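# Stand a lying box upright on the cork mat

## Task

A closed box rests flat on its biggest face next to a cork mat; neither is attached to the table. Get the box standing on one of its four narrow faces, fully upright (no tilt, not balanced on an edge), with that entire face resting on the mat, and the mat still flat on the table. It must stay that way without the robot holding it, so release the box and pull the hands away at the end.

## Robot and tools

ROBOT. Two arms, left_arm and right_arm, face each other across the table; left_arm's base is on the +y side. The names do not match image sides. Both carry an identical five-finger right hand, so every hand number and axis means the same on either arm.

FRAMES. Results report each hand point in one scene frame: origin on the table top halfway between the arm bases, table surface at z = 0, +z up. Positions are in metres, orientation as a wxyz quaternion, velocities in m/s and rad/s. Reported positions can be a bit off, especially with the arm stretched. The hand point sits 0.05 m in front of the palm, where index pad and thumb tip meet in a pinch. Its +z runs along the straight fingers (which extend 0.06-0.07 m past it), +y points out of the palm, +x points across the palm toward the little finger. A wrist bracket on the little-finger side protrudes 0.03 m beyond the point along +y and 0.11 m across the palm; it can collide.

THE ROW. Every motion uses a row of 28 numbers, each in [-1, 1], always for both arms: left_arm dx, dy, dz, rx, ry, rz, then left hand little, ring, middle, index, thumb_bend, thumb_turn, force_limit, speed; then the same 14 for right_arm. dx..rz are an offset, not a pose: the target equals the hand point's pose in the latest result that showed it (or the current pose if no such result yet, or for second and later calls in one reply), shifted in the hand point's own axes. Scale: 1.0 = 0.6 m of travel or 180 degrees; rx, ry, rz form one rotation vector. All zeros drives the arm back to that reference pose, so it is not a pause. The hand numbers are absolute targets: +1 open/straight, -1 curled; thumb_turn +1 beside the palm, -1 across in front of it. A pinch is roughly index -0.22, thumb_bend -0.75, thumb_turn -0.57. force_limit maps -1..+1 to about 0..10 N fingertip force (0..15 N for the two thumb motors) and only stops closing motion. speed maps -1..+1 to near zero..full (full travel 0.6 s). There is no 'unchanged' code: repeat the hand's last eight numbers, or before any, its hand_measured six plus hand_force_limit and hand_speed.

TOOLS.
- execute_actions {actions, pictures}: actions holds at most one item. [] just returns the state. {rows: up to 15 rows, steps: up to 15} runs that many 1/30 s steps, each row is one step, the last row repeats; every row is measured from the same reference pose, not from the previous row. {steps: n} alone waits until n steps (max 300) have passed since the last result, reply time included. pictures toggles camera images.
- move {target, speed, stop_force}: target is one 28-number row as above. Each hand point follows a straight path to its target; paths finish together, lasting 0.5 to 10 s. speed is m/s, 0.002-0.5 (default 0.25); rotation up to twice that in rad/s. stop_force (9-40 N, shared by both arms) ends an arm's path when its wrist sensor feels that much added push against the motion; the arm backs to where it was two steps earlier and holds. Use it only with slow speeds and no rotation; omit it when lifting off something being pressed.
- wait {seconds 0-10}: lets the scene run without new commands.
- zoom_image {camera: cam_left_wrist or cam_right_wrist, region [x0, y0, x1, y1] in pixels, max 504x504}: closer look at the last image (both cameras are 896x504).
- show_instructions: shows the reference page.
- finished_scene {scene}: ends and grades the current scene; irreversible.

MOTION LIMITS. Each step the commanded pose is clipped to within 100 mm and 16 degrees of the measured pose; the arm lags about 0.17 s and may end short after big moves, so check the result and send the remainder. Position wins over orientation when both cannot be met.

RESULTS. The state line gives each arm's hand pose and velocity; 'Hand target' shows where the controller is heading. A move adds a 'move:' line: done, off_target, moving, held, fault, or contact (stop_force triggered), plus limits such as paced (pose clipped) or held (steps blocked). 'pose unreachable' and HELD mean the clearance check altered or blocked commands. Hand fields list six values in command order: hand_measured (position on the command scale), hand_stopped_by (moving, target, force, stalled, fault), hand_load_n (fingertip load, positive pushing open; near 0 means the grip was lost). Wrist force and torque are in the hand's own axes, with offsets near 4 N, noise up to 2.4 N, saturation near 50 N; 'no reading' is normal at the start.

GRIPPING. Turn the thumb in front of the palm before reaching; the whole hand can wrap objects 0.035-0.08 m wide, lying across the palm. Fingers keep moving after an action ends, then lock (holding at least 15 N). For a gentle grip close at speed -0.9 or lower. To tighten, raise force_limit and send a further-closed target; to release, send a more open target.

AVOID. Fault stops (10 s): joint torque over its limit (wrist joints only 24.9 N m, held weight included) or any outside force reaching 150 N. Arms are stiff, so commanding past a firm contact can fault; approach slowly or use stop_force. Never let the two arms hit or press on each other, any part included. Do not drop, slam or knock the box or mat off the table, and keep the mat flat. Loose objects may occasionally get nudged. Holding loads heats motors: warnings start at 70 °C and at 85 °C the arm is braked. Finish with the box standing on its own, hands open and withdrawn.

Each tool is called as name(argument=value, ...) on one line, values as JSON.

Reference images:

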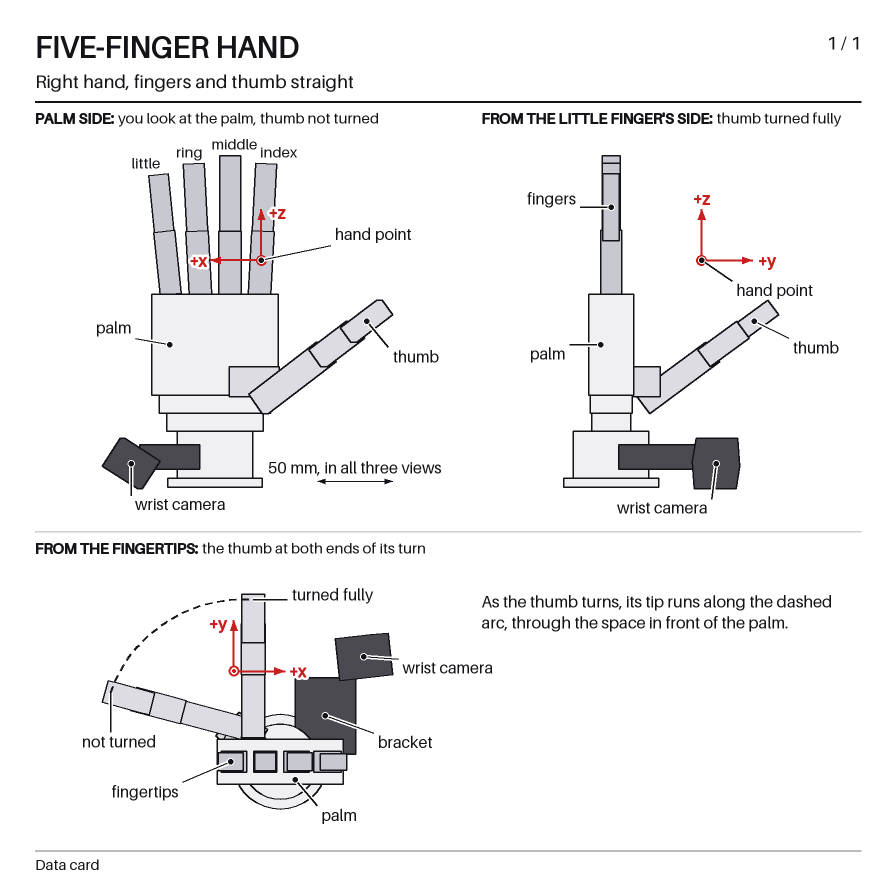

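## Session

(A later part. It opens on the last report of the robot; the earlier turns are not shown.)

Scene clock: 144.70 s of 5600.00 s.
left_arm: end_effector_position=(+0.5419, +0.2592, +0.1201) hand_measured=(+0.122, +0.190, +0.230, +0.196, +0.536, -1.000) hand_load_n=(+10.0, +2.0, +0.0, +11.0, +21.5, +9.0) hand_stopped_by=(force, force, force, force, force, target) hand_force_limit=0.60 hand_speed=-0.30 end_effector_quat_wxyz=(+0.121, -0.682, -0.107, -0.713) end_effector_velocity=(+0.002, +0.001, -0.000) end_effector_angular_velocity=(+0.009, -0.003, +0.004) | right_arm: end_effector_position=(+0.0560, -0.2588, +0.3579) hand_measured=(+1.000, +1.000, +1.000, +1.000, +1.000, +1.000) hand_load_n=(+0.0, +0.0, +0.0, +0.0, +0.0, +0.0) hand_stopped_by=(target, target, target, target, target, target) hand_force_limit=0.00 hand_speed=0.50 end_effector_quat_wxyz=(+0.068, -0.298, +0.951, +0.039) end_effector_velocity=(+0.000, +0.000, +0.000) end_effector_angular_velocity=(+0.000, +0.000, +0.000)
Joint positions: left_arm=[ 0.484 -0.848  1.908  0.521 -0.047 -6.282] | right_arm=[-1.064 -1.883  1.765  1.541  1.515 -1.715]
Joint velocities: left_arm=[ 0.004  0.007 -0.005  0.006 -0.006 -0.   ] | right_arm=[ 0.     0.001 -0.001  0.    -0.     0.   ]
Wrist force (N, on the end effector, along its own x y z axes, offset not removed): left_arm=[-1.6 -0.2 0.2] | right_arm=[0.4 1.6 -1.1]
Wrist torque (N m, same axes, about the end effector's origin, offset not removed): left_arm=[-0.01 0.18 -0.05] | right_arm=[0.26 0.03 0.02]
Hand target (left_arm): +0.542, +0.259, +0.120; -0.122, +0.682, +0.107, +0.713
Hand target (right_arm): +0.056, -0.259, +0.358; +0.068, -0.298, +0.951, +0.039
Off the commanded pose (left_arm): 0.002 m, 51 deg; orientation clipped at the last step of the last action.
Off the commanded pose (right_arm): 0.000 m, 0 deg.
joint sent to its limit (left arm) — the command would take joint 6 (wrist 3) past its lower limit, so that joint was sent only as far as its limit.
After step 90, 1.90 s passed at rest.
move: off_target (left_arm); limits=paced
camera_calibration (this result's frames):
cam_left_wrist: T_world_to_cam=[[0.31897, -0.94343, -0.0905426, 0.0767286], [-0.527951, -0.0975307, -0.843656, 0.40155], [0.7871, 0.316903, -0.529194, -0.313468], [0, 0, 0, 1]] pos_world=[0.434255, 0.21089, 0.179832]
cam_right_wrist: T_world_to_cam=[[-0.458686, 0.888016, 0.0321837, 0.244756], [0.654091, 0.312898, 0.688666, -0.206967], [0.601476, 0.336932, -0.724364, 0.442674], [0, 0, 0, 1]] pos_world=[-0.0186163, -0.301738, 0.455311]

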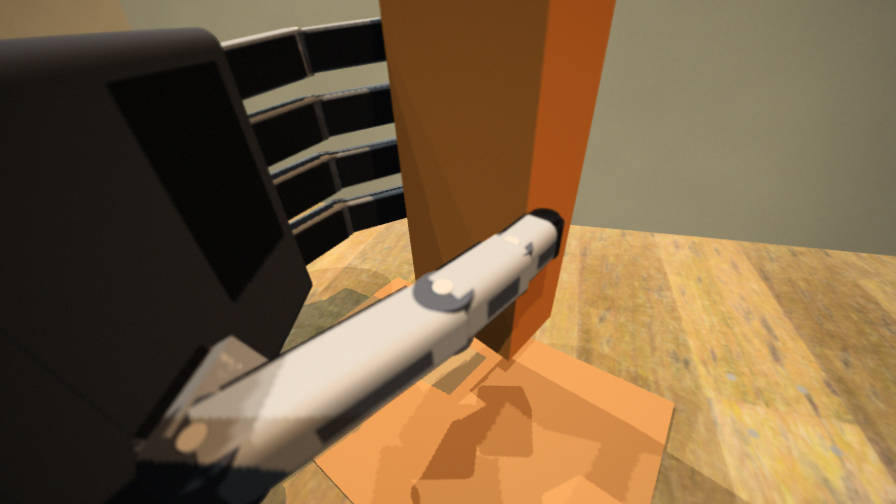

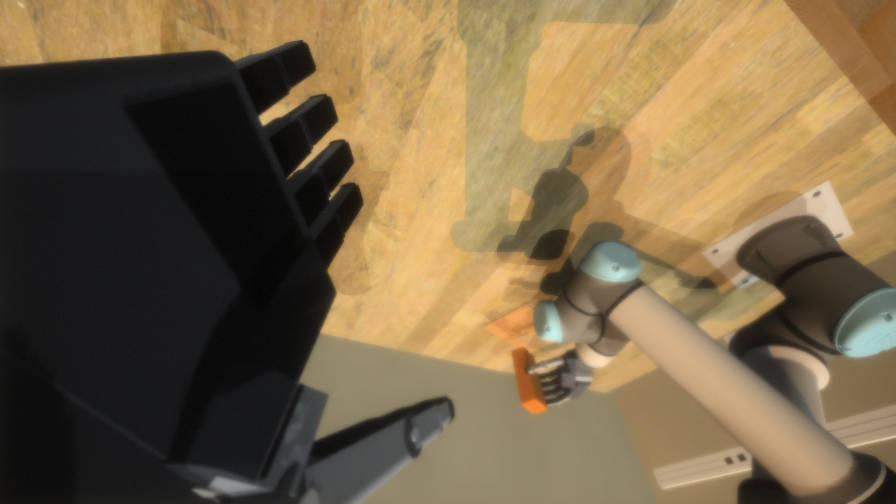

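move(target=[-0.12,0,0,0,0,0,-1,-1,-1,-1,-1,-1,0.6,-0.3,0,0,0,0,0,0,1,1,1,1,1,1,0,0.5], speed=0.012, stop_force=9)

Scene clock: 154.77 s of 5600.00 s.
left_arm: end_effector_position=(+0.5440, +0.2605, +0.0628) hand_measured=(+0.122, +0.190, +0.230, +0.196, +0.536, -1.000) hand_load_n=(+13.5, +4.5, +0.0, +11.0, +20.5, +5.0) hand_stopped_by=(force, force, force, force, force, target) hand_force_limit=0.60 hand_speed=-0.30 end_effector_quat_wxyz=(+0.123, -0.682, -0.109, -0.713) end_effector_velocity=(-0.001, +0.000, +0.004) end_effector_angular_velocity=(-0.001, +0.002, -0.001) | right_arm: end_effector_position=(+0.0560, -0.2588, +0.3579) hand_measured=(+1.000, +1.000, +1.000, +1.000, +1.000, +1.000) hand_load_n=(+0.0, +0.0, +0.0, +0.0, +0.0, +0.0) hand_stopped_by=(target, target, target, target, target, target) hand_force_limit=0.00 hand_speed=0.50 end_effector_quat_wxyz=(+0.068, -0.298, +0.951, +0.039) end_effector_velocity=(+0.000, -0.000, +0.000) end_effector_angular_velocity=(-0.000, -0.001, -0.001)
Joint positions: left_arm=[ 0.49  -0.718  1.885  0.415 -0.047 -6.282] | right_arm=[-1.064 -1.883  1.765  1.541  1.515 -1.715]
Joint velocities: left_arm=[-0.001 -0.01   0.004  0.006  0.002  0.   ] | right_arm=[-0.001 -0.001  0.     0.     0.001 -0.   ]
Wrist force (N, on the end effector, along its own x y z axes, offset not removed): left_arm=[15.6 -6.8 1.8] | right_arm=[-1.7 -0.2 -3.2]
Wrist torque (N m, same axes, about the end effector's origin, offset not removed): left_arm=[-0.09 -0.46 0.11] | right_arm=[0.14 0.48 0.00]
Hand target (left_arm): +0.544, +0.260, +0.063; -0.123, +0.682, +0.108, +0.713
Hand target (right_arm): +0.056, -0.259, +0.358; +0.068, -0.298, +0.951, +0.039
Off the commanded pose (left_arm): 0.015 m, 0 deg.
Off the commanded pose (right_arm): 0.000 m, 0 deg.
After step 90, 1.90 s passed at rest.
move: contact (left_arm)
camera_calibration (this result's frames):
cam_left_wrist: T_world_to_cam=[[0.324121, -0.941711, -0.0901437, 0.0688251], [-0.526914, -0.10057, -0.843948, 0.3546], [0.785689, 0.321039, -0.528797, -0.34619], [0, 0, 0, 1]] pos_world=[0.436533, 0.211616, 0.122403]
cam_right_wrist: T_world_to_cam=[[-0.458685, 0.888016, 0.0321838, 0.244756], [0.654091, 0.312898, 0.688666, -0.206967], [0.601476, 0.336932, -0.724364, 0.442674], [0, 0, 0, 1]] pos_world=[-0.0186164, -0.301738, 0.455311]

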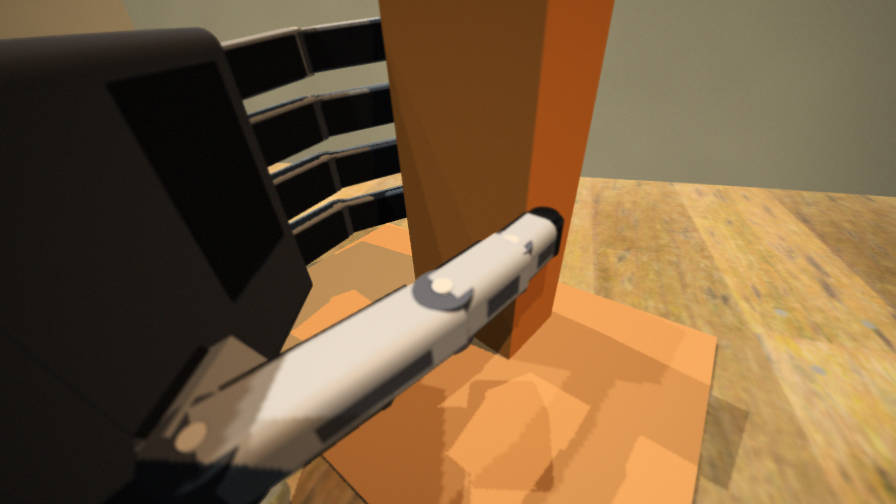

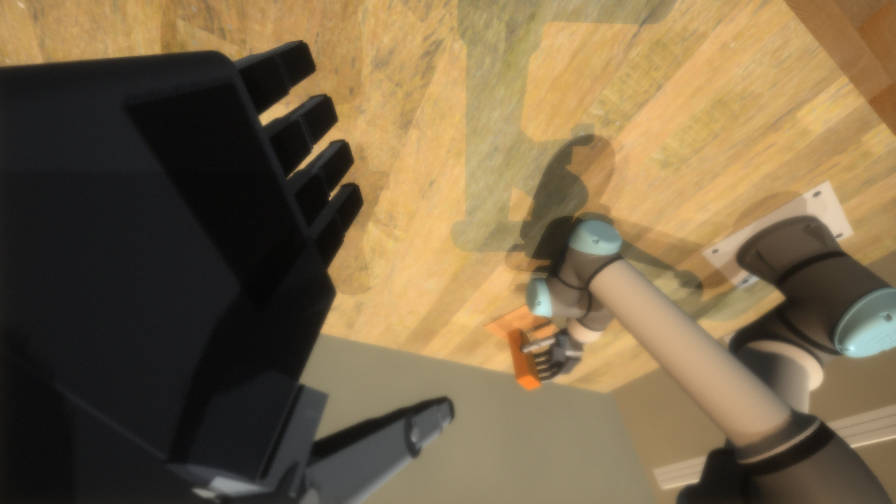

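On the mat. Release slowly, back away.

execute_actions(actions=[{"rows":[[0.002,0,0,0,0,0,1,1,1,1,1,-1,0.6,-0.3,0,0,0,0,0,0,1,1,1,1,1,1,0,0.5]]}], pictures=false)

wait(seconds=1)

Scene clock: 156.53 s of 5600.00 s.
left_arm: end_effector_position=(+0.5439, +0.2604, +0.0640) hand_measured=(+0.582, +0.652, +0.692, +0.658, +0.816, -1.000) hand_load_n=(+0.0, +0.0, +0.0, +0.0, +0.0, +0.0) hand_stopped_by=(moving, moving, moving, moving, moving, target) hand_force_limit=0.60 hand_speed=-0.30 end_effector_quat_wxyz=(+0.123, -0.682, -0.109, -0.713) end_effector_velocity=(+0.000, -0.000, +0.000) end_effector_angular_velocity=(-0.003, -0.002, +0.001) | right_arm: end_effector_position=(+0.0560, -0.2588, +0.3579) hand_measured=(+1.000, +1.000, +1.000, +1.000, +1.000, +1.000) hand_load_n=(+0.0, +0.0, +0.0, +0.0, +0.0, +0.0) hand_stopped_by=(target, target, target, target, target, target) hand_force_limit=0.00 hand_speed=0.50 end_effector_quat_wxyz=(+0.068, -0.298, +0.951, +0.039) end_effector_velocity=(+0.000, -0.000, -0.000) end_effector_angular_velocity=(+0.000, -0.000, -0.001)
Joint positions: left_arm=[ 0.489 -0.721  1.885  0.415 -0.047 -6.28 ] | right_arm=[-1.064 -1.883  1.765  1.541  1.515 -1.715]
Joint velocities: left_arm=[ 0.001 -0.001 -0.001 -0.004 -0.001  0.001] | right_arm=[-0.001 -0.     0.001 -0.001 -0.    -0.   ]
Wrist force (N, on the end effector, along its own x y z axes, offset not removed): left_arm=[2.8 -0.8 1.2] | right_arm=[-2.5 -0.6 0.1]
Wrist torque (N m, same axes, about the end effector's origin, offset not removed): left_arm=[-0.16 -0.59 0.22] | right_arm=[0.01 0.42 -0.18]
Hand target (left_arm): +0.544, +0.260, +0.064; -0.123, +0.682, +0.109, +0.713
Hand target (right_arm): +0.056, -0.259, +0.358; +0.068, -0.298, +0.951, +0.039
Off the commanded pose (left_arm): 0.000 m, 0 deg.
Off the commanded pose (right_arm): 0.000 m, 0 deg.
Steps of this call (steps 1 to 38: nothing new was sent; steps 39 to 53: all 15 steps of this action). Readings (end_effector_position | what the end effector reports):
39: left_arm (+0.5439, +0.2605, +0.0633) | right_arm (+0.0560, -0.2588, +0.3579) | left_arm hand_measured=(+0.122, +0.190, +0.230, +0.196, +0.536, -1.000) hand_load_n=(+11.5, +3.0, +0.0, +11.0, +21.0, +7.0) hand_stopped_by=(moving, moving, moving, moving, moving, target) hand_force_limit=0.60 hand_speed=-0.30 | right_arm hand_measured=(+1.000, +1.000, +1.000, +1.000, +1.000, +1.000) hand_load_n=(+0.0, +0.0, +0.0, +0.0, +0.0, +0.0) hand_stopped_by=(target, target, target, target, target, target) hand_force_limit=0.00 hand_speed=0.50
40: left_arm (+0.5439, +0.2605, +0.0633) | right_arm (+0.0560, -0.2588, +0.3579) | left_arm hand_measured=(+0.122, +0.190, +0.230, +0.196, +0.536, -1.000) hand_load_n=(+11.5, +3.0, +0.0, +11.0, +21.0, +7.0) hand_stopped_by=(moving, moving, moving, moving, moving, target) hand_force_limit=0.60 hand_speed=-0.30 | right_arm hand_measured=(+1.000, +1.000, +1.000, +1.000, +1.000, +1.000) hand_load_n=(+0.0, +0.0, +0.0, +0.0, +0.0, +0.0) hand_stopped_by=(target, target, target, target, target, target) hand_force_limit=0.00 hand_speed=0.50
42: left_arm (+0.5439, +0.2604, +0.0636) | right_arm (+0.0560, -0.2588, +0.3579) | left_arm hand_measured=(+0.156, +0.224, +0.264, +0.230, +0.552, -1.000) hand_load_n=(+7.0, +0.0, +0.0, +2.5, +9.0, +5.0) hand_stopped_by=(moving, moving, moving, moving, moving, target) hand_force_limit=0.60 hand_speed=-0.30 | right_arm hand_measured=(+1.000, +1.000, +1.000, +1.000, +1.000, +1.000) hand_load_n=(+0.0, +0.0, +0.0, +0.0, +0.0, +0.0) hand_stopped_by=(target, target, target, target, target, target) hand_force_limit=0.00 hand_speed=0.50
46: left_arm (+0.5439, +0.2604, +0.0638) | right_arm (+0.0560, -0.2588, +0.3579) | left_arm hand_measured=(+0.310, +0.380, +0.420, +0.386, +0.644, -1.000) hand_load_n=(+0.0, +0.0, +0.0, +0.0, +0.0, +0.0) hand_stopped_by=(moving, moving, moving, moving, moving, target) hand_force_limit=0.60 hand_speed=-0.30 | right_arm hand_measured=(+1.000, +1.000, +1.000, +1.000, +1.000, +1.000) hand_load_n=(+0.0, +0.0, +0.0, +0.0, +0.0, +0.0) hand_stopped_by=(target, target, target, target, target, target) hand_force_limit=0.00 hand_speed=0.50
53: the state above

Scene clock: 157.53 s of 5600.00 s.
left_arm: end_effector_position=(+0.5440, +0.2604, +0.0640) hand_measured=(+1.000, +1.000, +1.000, +1.000, +1.000, -1.000) hand_load_n=(+0.0, +0.0, +0.0, +0.0, +0.0, +0.0) hand_stopped_by=(target, target, target, target, target, target) hand_force_limit=0.60 hand_speed=-0.30 end_effector_quat_wxyz=(+0.123, -0.682, -0.109, -0.713) end_effector_velocity=(-0.000, -0.000, -0.001) end_effector_angular_velocity=(+0.000, +0.003, -0.000) | right_arm: end_effector_position=(+0.0560, -0.2588, +0.3579) hand_measured=(+1.000, +1.000, +1.000, +1.000, +1.000, +1.000) hand_load_n=(+0.0, +0.0, +0.0, +0.0, +0.0, +0.0) hand_stopped_by=(target, target, target, target, target, target) hand_force_limit=0.00 hand_speed=0.50 end_effector_quat_wxyz=(+0.068, -0.298, +0.951, +0.039) end_effector_velocity=(-0.001, -0.000, +0.000) end_effector_angular_velocity=(+0.000, +0.000, +0.000)
Joint positions: left_arm=[ 0.489 -0.721  1.885  0.415 -0.047 -6.28 ] | right_arm=[-1.064 -1.883  1.765  1.541  1.515 -1.715]
Joint velocities: left_arm=[-0.     0.     0.     0.001  0.002 -0.   ] | right_arm=[ 0.    -0.001  0.     0.001 -0.     0.   ]
Wrist force (N, on the end effector, along its own x y z axes, offset not removed): left_arm=[3.2 -3.9 -0.1] | right_arm=[0.2 0.7 -2.4]
Wrist torque (N m, same axes, about the end effector's origin, offset not removed): left_arm=[-0.47 -0.63 0.25] | right_arm=[0.26 0.17 -0.07]
Hand target (left_arm): +0.544, +0.260, +0.064; -0.123, +0.682, +0.109, +0.713
Hand target (right_arm): +0.056, -0.259, +0.358; +0.068, -0.298, +0.951, +0.039
Off the commanded pose (left_arm): 0.000 m, 0 deg.
Off the commanded pose (right_arm): 0.000 m, 0 deg.
Steps of this call (steps 1 to 30: nothing new was sent). Readings (end_effector_position | what the end effector reports):
1: left_arm (+0.5439, +0.2604, +0.0640) | right_arm (+0.0560, -0.2588, +0.3579) | left_arm hand_measured=(+0.622, +0.692, +0.732, +0.696, +0.842, -1.000) hand_load_n=(+0.0, +0.0, +0.0, +0.0, +0.0, +0.0) hand_stopped_by=(moving, moving, moving, moving, moving, target) hand_force_limit=0.60 hand_speed=-0.30 | right_arm hand_measured=(+1.000, +1.000, +1.000, +1.000, +1.000, +1.000) hand_load_n=(+0.0, +0.0, +0.0, +0.0, +0.0, +0.0) hand_stopped_by=(target, target, target, target, target, target) hand_force_limit=0.00 hand_speed=0.50
2: left_arm (+0.5439, +0.2604, +0.0640) | right_arm (+0.0560, -0.2588, +0.3579) | left_arm hand_measured=(+0.660, +0.730, +0.770, +0.736, +0.866, -1.000) hand_load_n=(+0.0, +0.0, +0.0, +0.0, +0.0, +0.0) hand_stopped_by=(moving, moving, moving, moving, moving, target) hand_force_limit=0.60 hand_speed=-0.30 | right_arm hand_measured=(+1.000, +1.000, +1.000, +1.000, +1.000, +1.000) hand_load_n=(+0.0, +0.0, +0.0, +0.0, +0.0, +0.0) hand_stopped_by=(target, target, target, target, target, target) hand_force_limit=0.00 hand_speed=0.50
4: left_arm (+0.5439, +0.2604, +0.0640) | right_arm (+0.0560, -0.2588, +0.3579) | left_arm hand_measured=(+0.738, +0.808, +0.848, +0.814, +0.916, -1.000) hand_load_n=(+0.0, +0.0, +0.0, +0.0, +0.0, +0.0) hand_stopped_by=(moving, moving, moving, moving, moving, target) hand_force_limit=0.60 hand_speed=-0.30 | right_arm hand_measured=(+1.000, +1.000, +1.000, +1.000, +1.000, +1.000) hand_load_n=(+0.0, +0.0, +0.0, +0.0, +0.0, +0.0) hand_stopped_by=(target, target, target, target, target, target) hand_force_limit=0.00 hand_speed=0.50
8: left_arm (+0.5439, +0.2604, +0.0640) | right_arm (+0.0560, -0.2588, +0.3579) | left_arm hand_measured=(+0.894, +0.964, +0.998, +0.970, +1.000, -1.000) hand_load_n=(+0.0, +0.0, +0.0, +0.0, +0.0, +0.0) hand_stopped_by=(moving, moving, moving, moving, moving, target) hand_force_limit=0.60 hand_speed=-0.30 | right_arm hand_measured=(+1.000, +1.000, +1.000, +1.000, +1.000, +1.000) hand_load_n=(+0.0, +0.0, +0.0, +0.0, +0.0, +0.0) hand_stopped_by=(target, target, target, target, target, target) hand_force_limit=0.00 hand_speed=0.50
30: the state above
camera_calibration (this result's frames):
cam_left_wrist: T_world_to_cam=[[0.324081, -0.941725, -0.0901444, 0.068945], [-0.52692, -0.100547, -0.843946, 0.355582], [0.785701, 0.321006, -0.528799, -0.345508], [0, 0, 0, 1]] pos_world=[0.436486, 0.21159, 0.123603]
cam_right_wrist: T_world_to_cam=[[-0.458685, 0.888016, 0.0321836, 0.244756], [0.65409, 0.312898, 0.688666, -0.206967], [0.601476, 0.336932, -0.724364, 0.442674], [0, 0, 0, 1]] pos_world=[-0.0186164, -0.301739, 0.455311]

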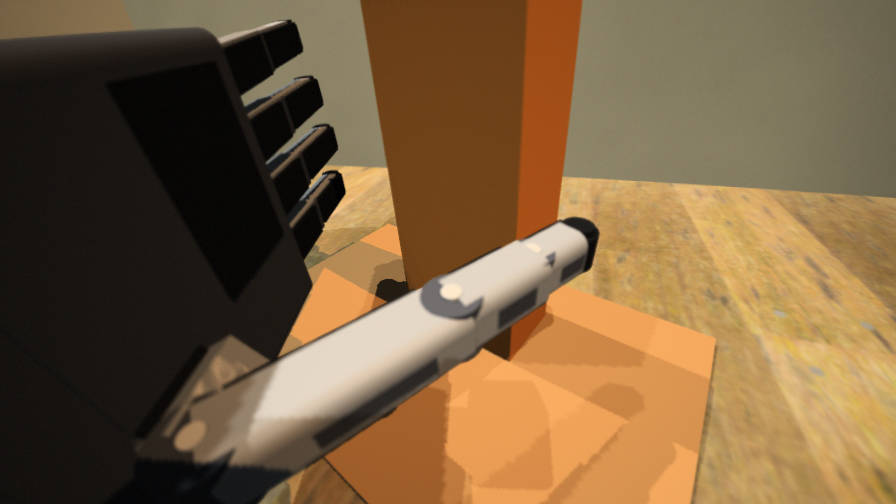

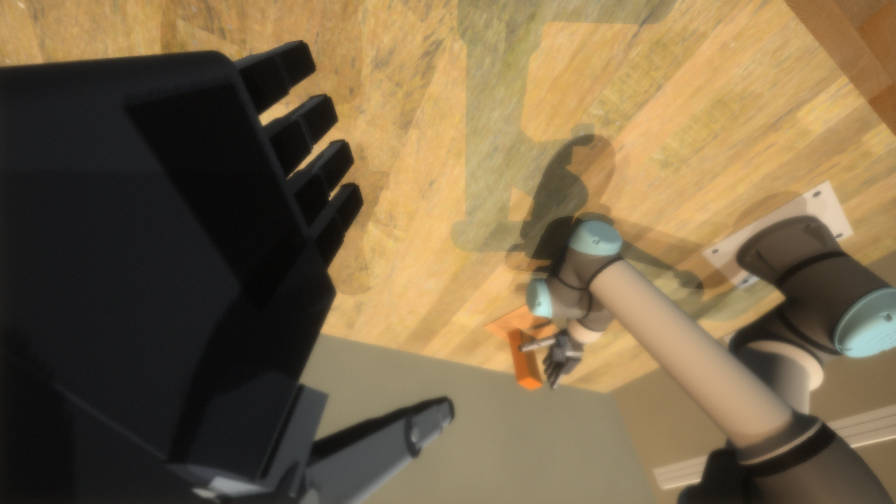

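move(target=[0.01,0.01,-0.27,0,0,0,1,1,1,1,1,-1,0.6,-0.3,0,0,0,0,0,0,1,1,1,1,1,1,0,0.5], speed=0.08)

Scene clock: 162.27 s of 5600.00 s.
left_arm: end_effector_position=(+0.3924, +0.2028, +0.0623) hand_measured=(+1.000, +1.000, +1.000, +1.000, +1.000, -1.000) hand_load_n=(+0.0, +0.0, +0.0, +0.0, +0.0, +0.0) hand_stopped_by=(target, target, target, target, target, target) hand_force_limit=0.60 hand_speed=-0.30 end_effector_quat_wxyz=(+0.123, -0.681, -0.109, -0.714) end_effector_velocity=(-0.000, -0.001, +0.000) end_effector_angular_velocity=(-0.003, +0.015, +0.005) | right_arm: end_effector_position=(+0.0560, -0.2588, +0.3579) hand_measured=(+1.000, +1.000, +1.000, +1.000, +1.000, +1.000) hand_load_n=(+0.0, +0.0, +0.0, +0.0, +0.0, +0.0) hand_stopped_by=(target, target, target, target, target, target) hand_force_limit=0.00 hand_speed=0.50 end_effector_quat_wxyz=(+0.068, -0.298, +0.951, +0.039) end_effector_velocity=(-0.001, -0.000, -0.000) end_effector_angular_velocity=(-0.001, +0.001, +0.000)
Joint positions: left_arm=[ 0.057 -1.074  2.207 -1.019 -0.435 -4.805] | right_arm=[-1.064 -1.883  1.765  1.541  1.515 -1.715]
Joint velocities: left_arm=[ 0.002 -0.014  0.003 -0.025 -0.002  0.035] | right_arm=[ 0.    -0.001  0.001  0.001  0.001 -0.   ]
Wrist force (N, on the end effector, along its own x y z axes, offset not removed): left_arm=[1.7 1.2 -1.3] | right_arm=[0.0 -0.1 -2.4]
Wrist torque (N m, same axes, about the end effector's origin, offset not removed): left_arm=[0.30 -0.30 0.19] | right_arm=[0.23 0.26 0.02]
Hand target (left_arm): +0.392, +0.203, +0.062; -0.123, +0.682, +0.109, +0.713
Hand target (right_arm): +0.056, -0.259, +0.358; +0.068, -0.298, +0.951, +0.039
Off the commanded pose (left_arm): 0.000 m, 0 deg.
Off the commanded pose (right_arm): 0.000 m, 0 deg.
move: done; limits=paced
camera_calibration (this result's frames):
cam_left_wrist: T_world_to_cam=[[0.324803, -0.941542, -0.0894506, 0.0632455], [-0.525833, -0.10116, -0.844551, 0.268263], [0.786131, 0.321349, -0.527951, -0.209088], [0, 0, 0, 1]] pos_world=[0.28489, 0.153876, 0.121831]
cam_right_wrist: T_world_to_cam=[[-0.458685, 0.888016, 0.0321838, 0.244756], [0.654091, 0.312897, 0.688666, -0.206967], [0.601476, 0.336932, -0.724364, 0.442674], [0, 0, 0, 1]] pos_world=[-0.0186163, -0.301738, 0.455311]

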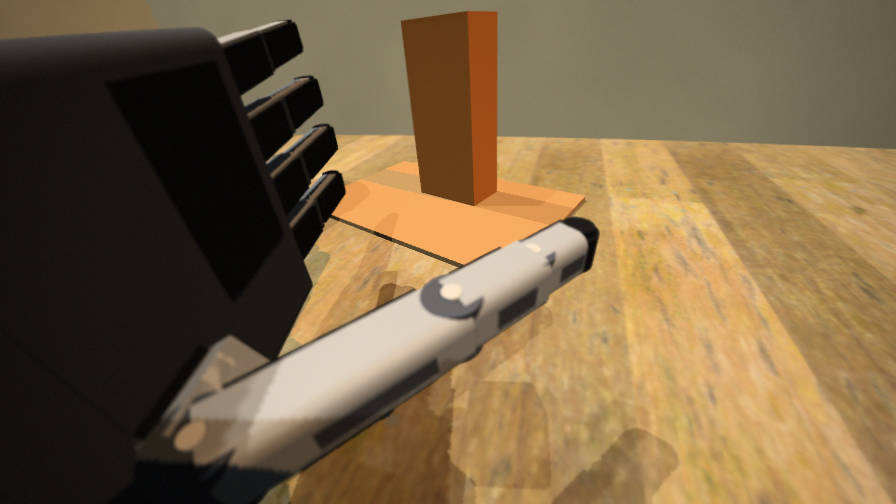

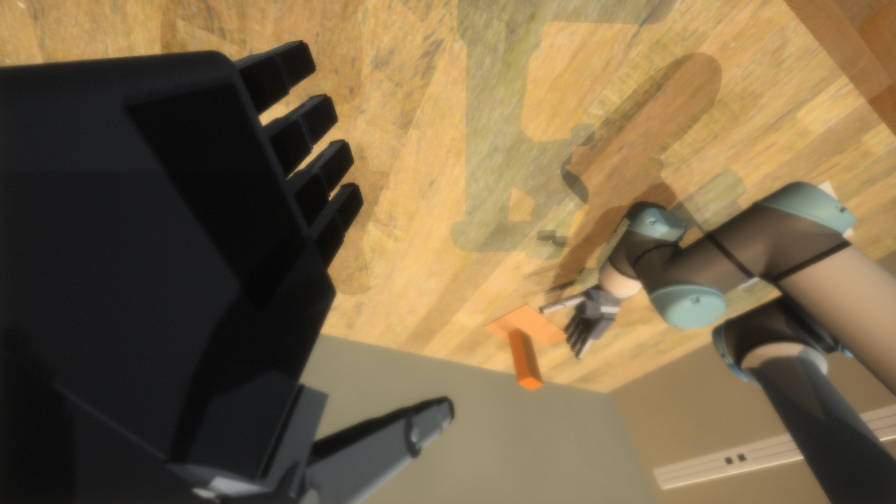

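finished_scene(scene=1)

The scene is finished: the task was done.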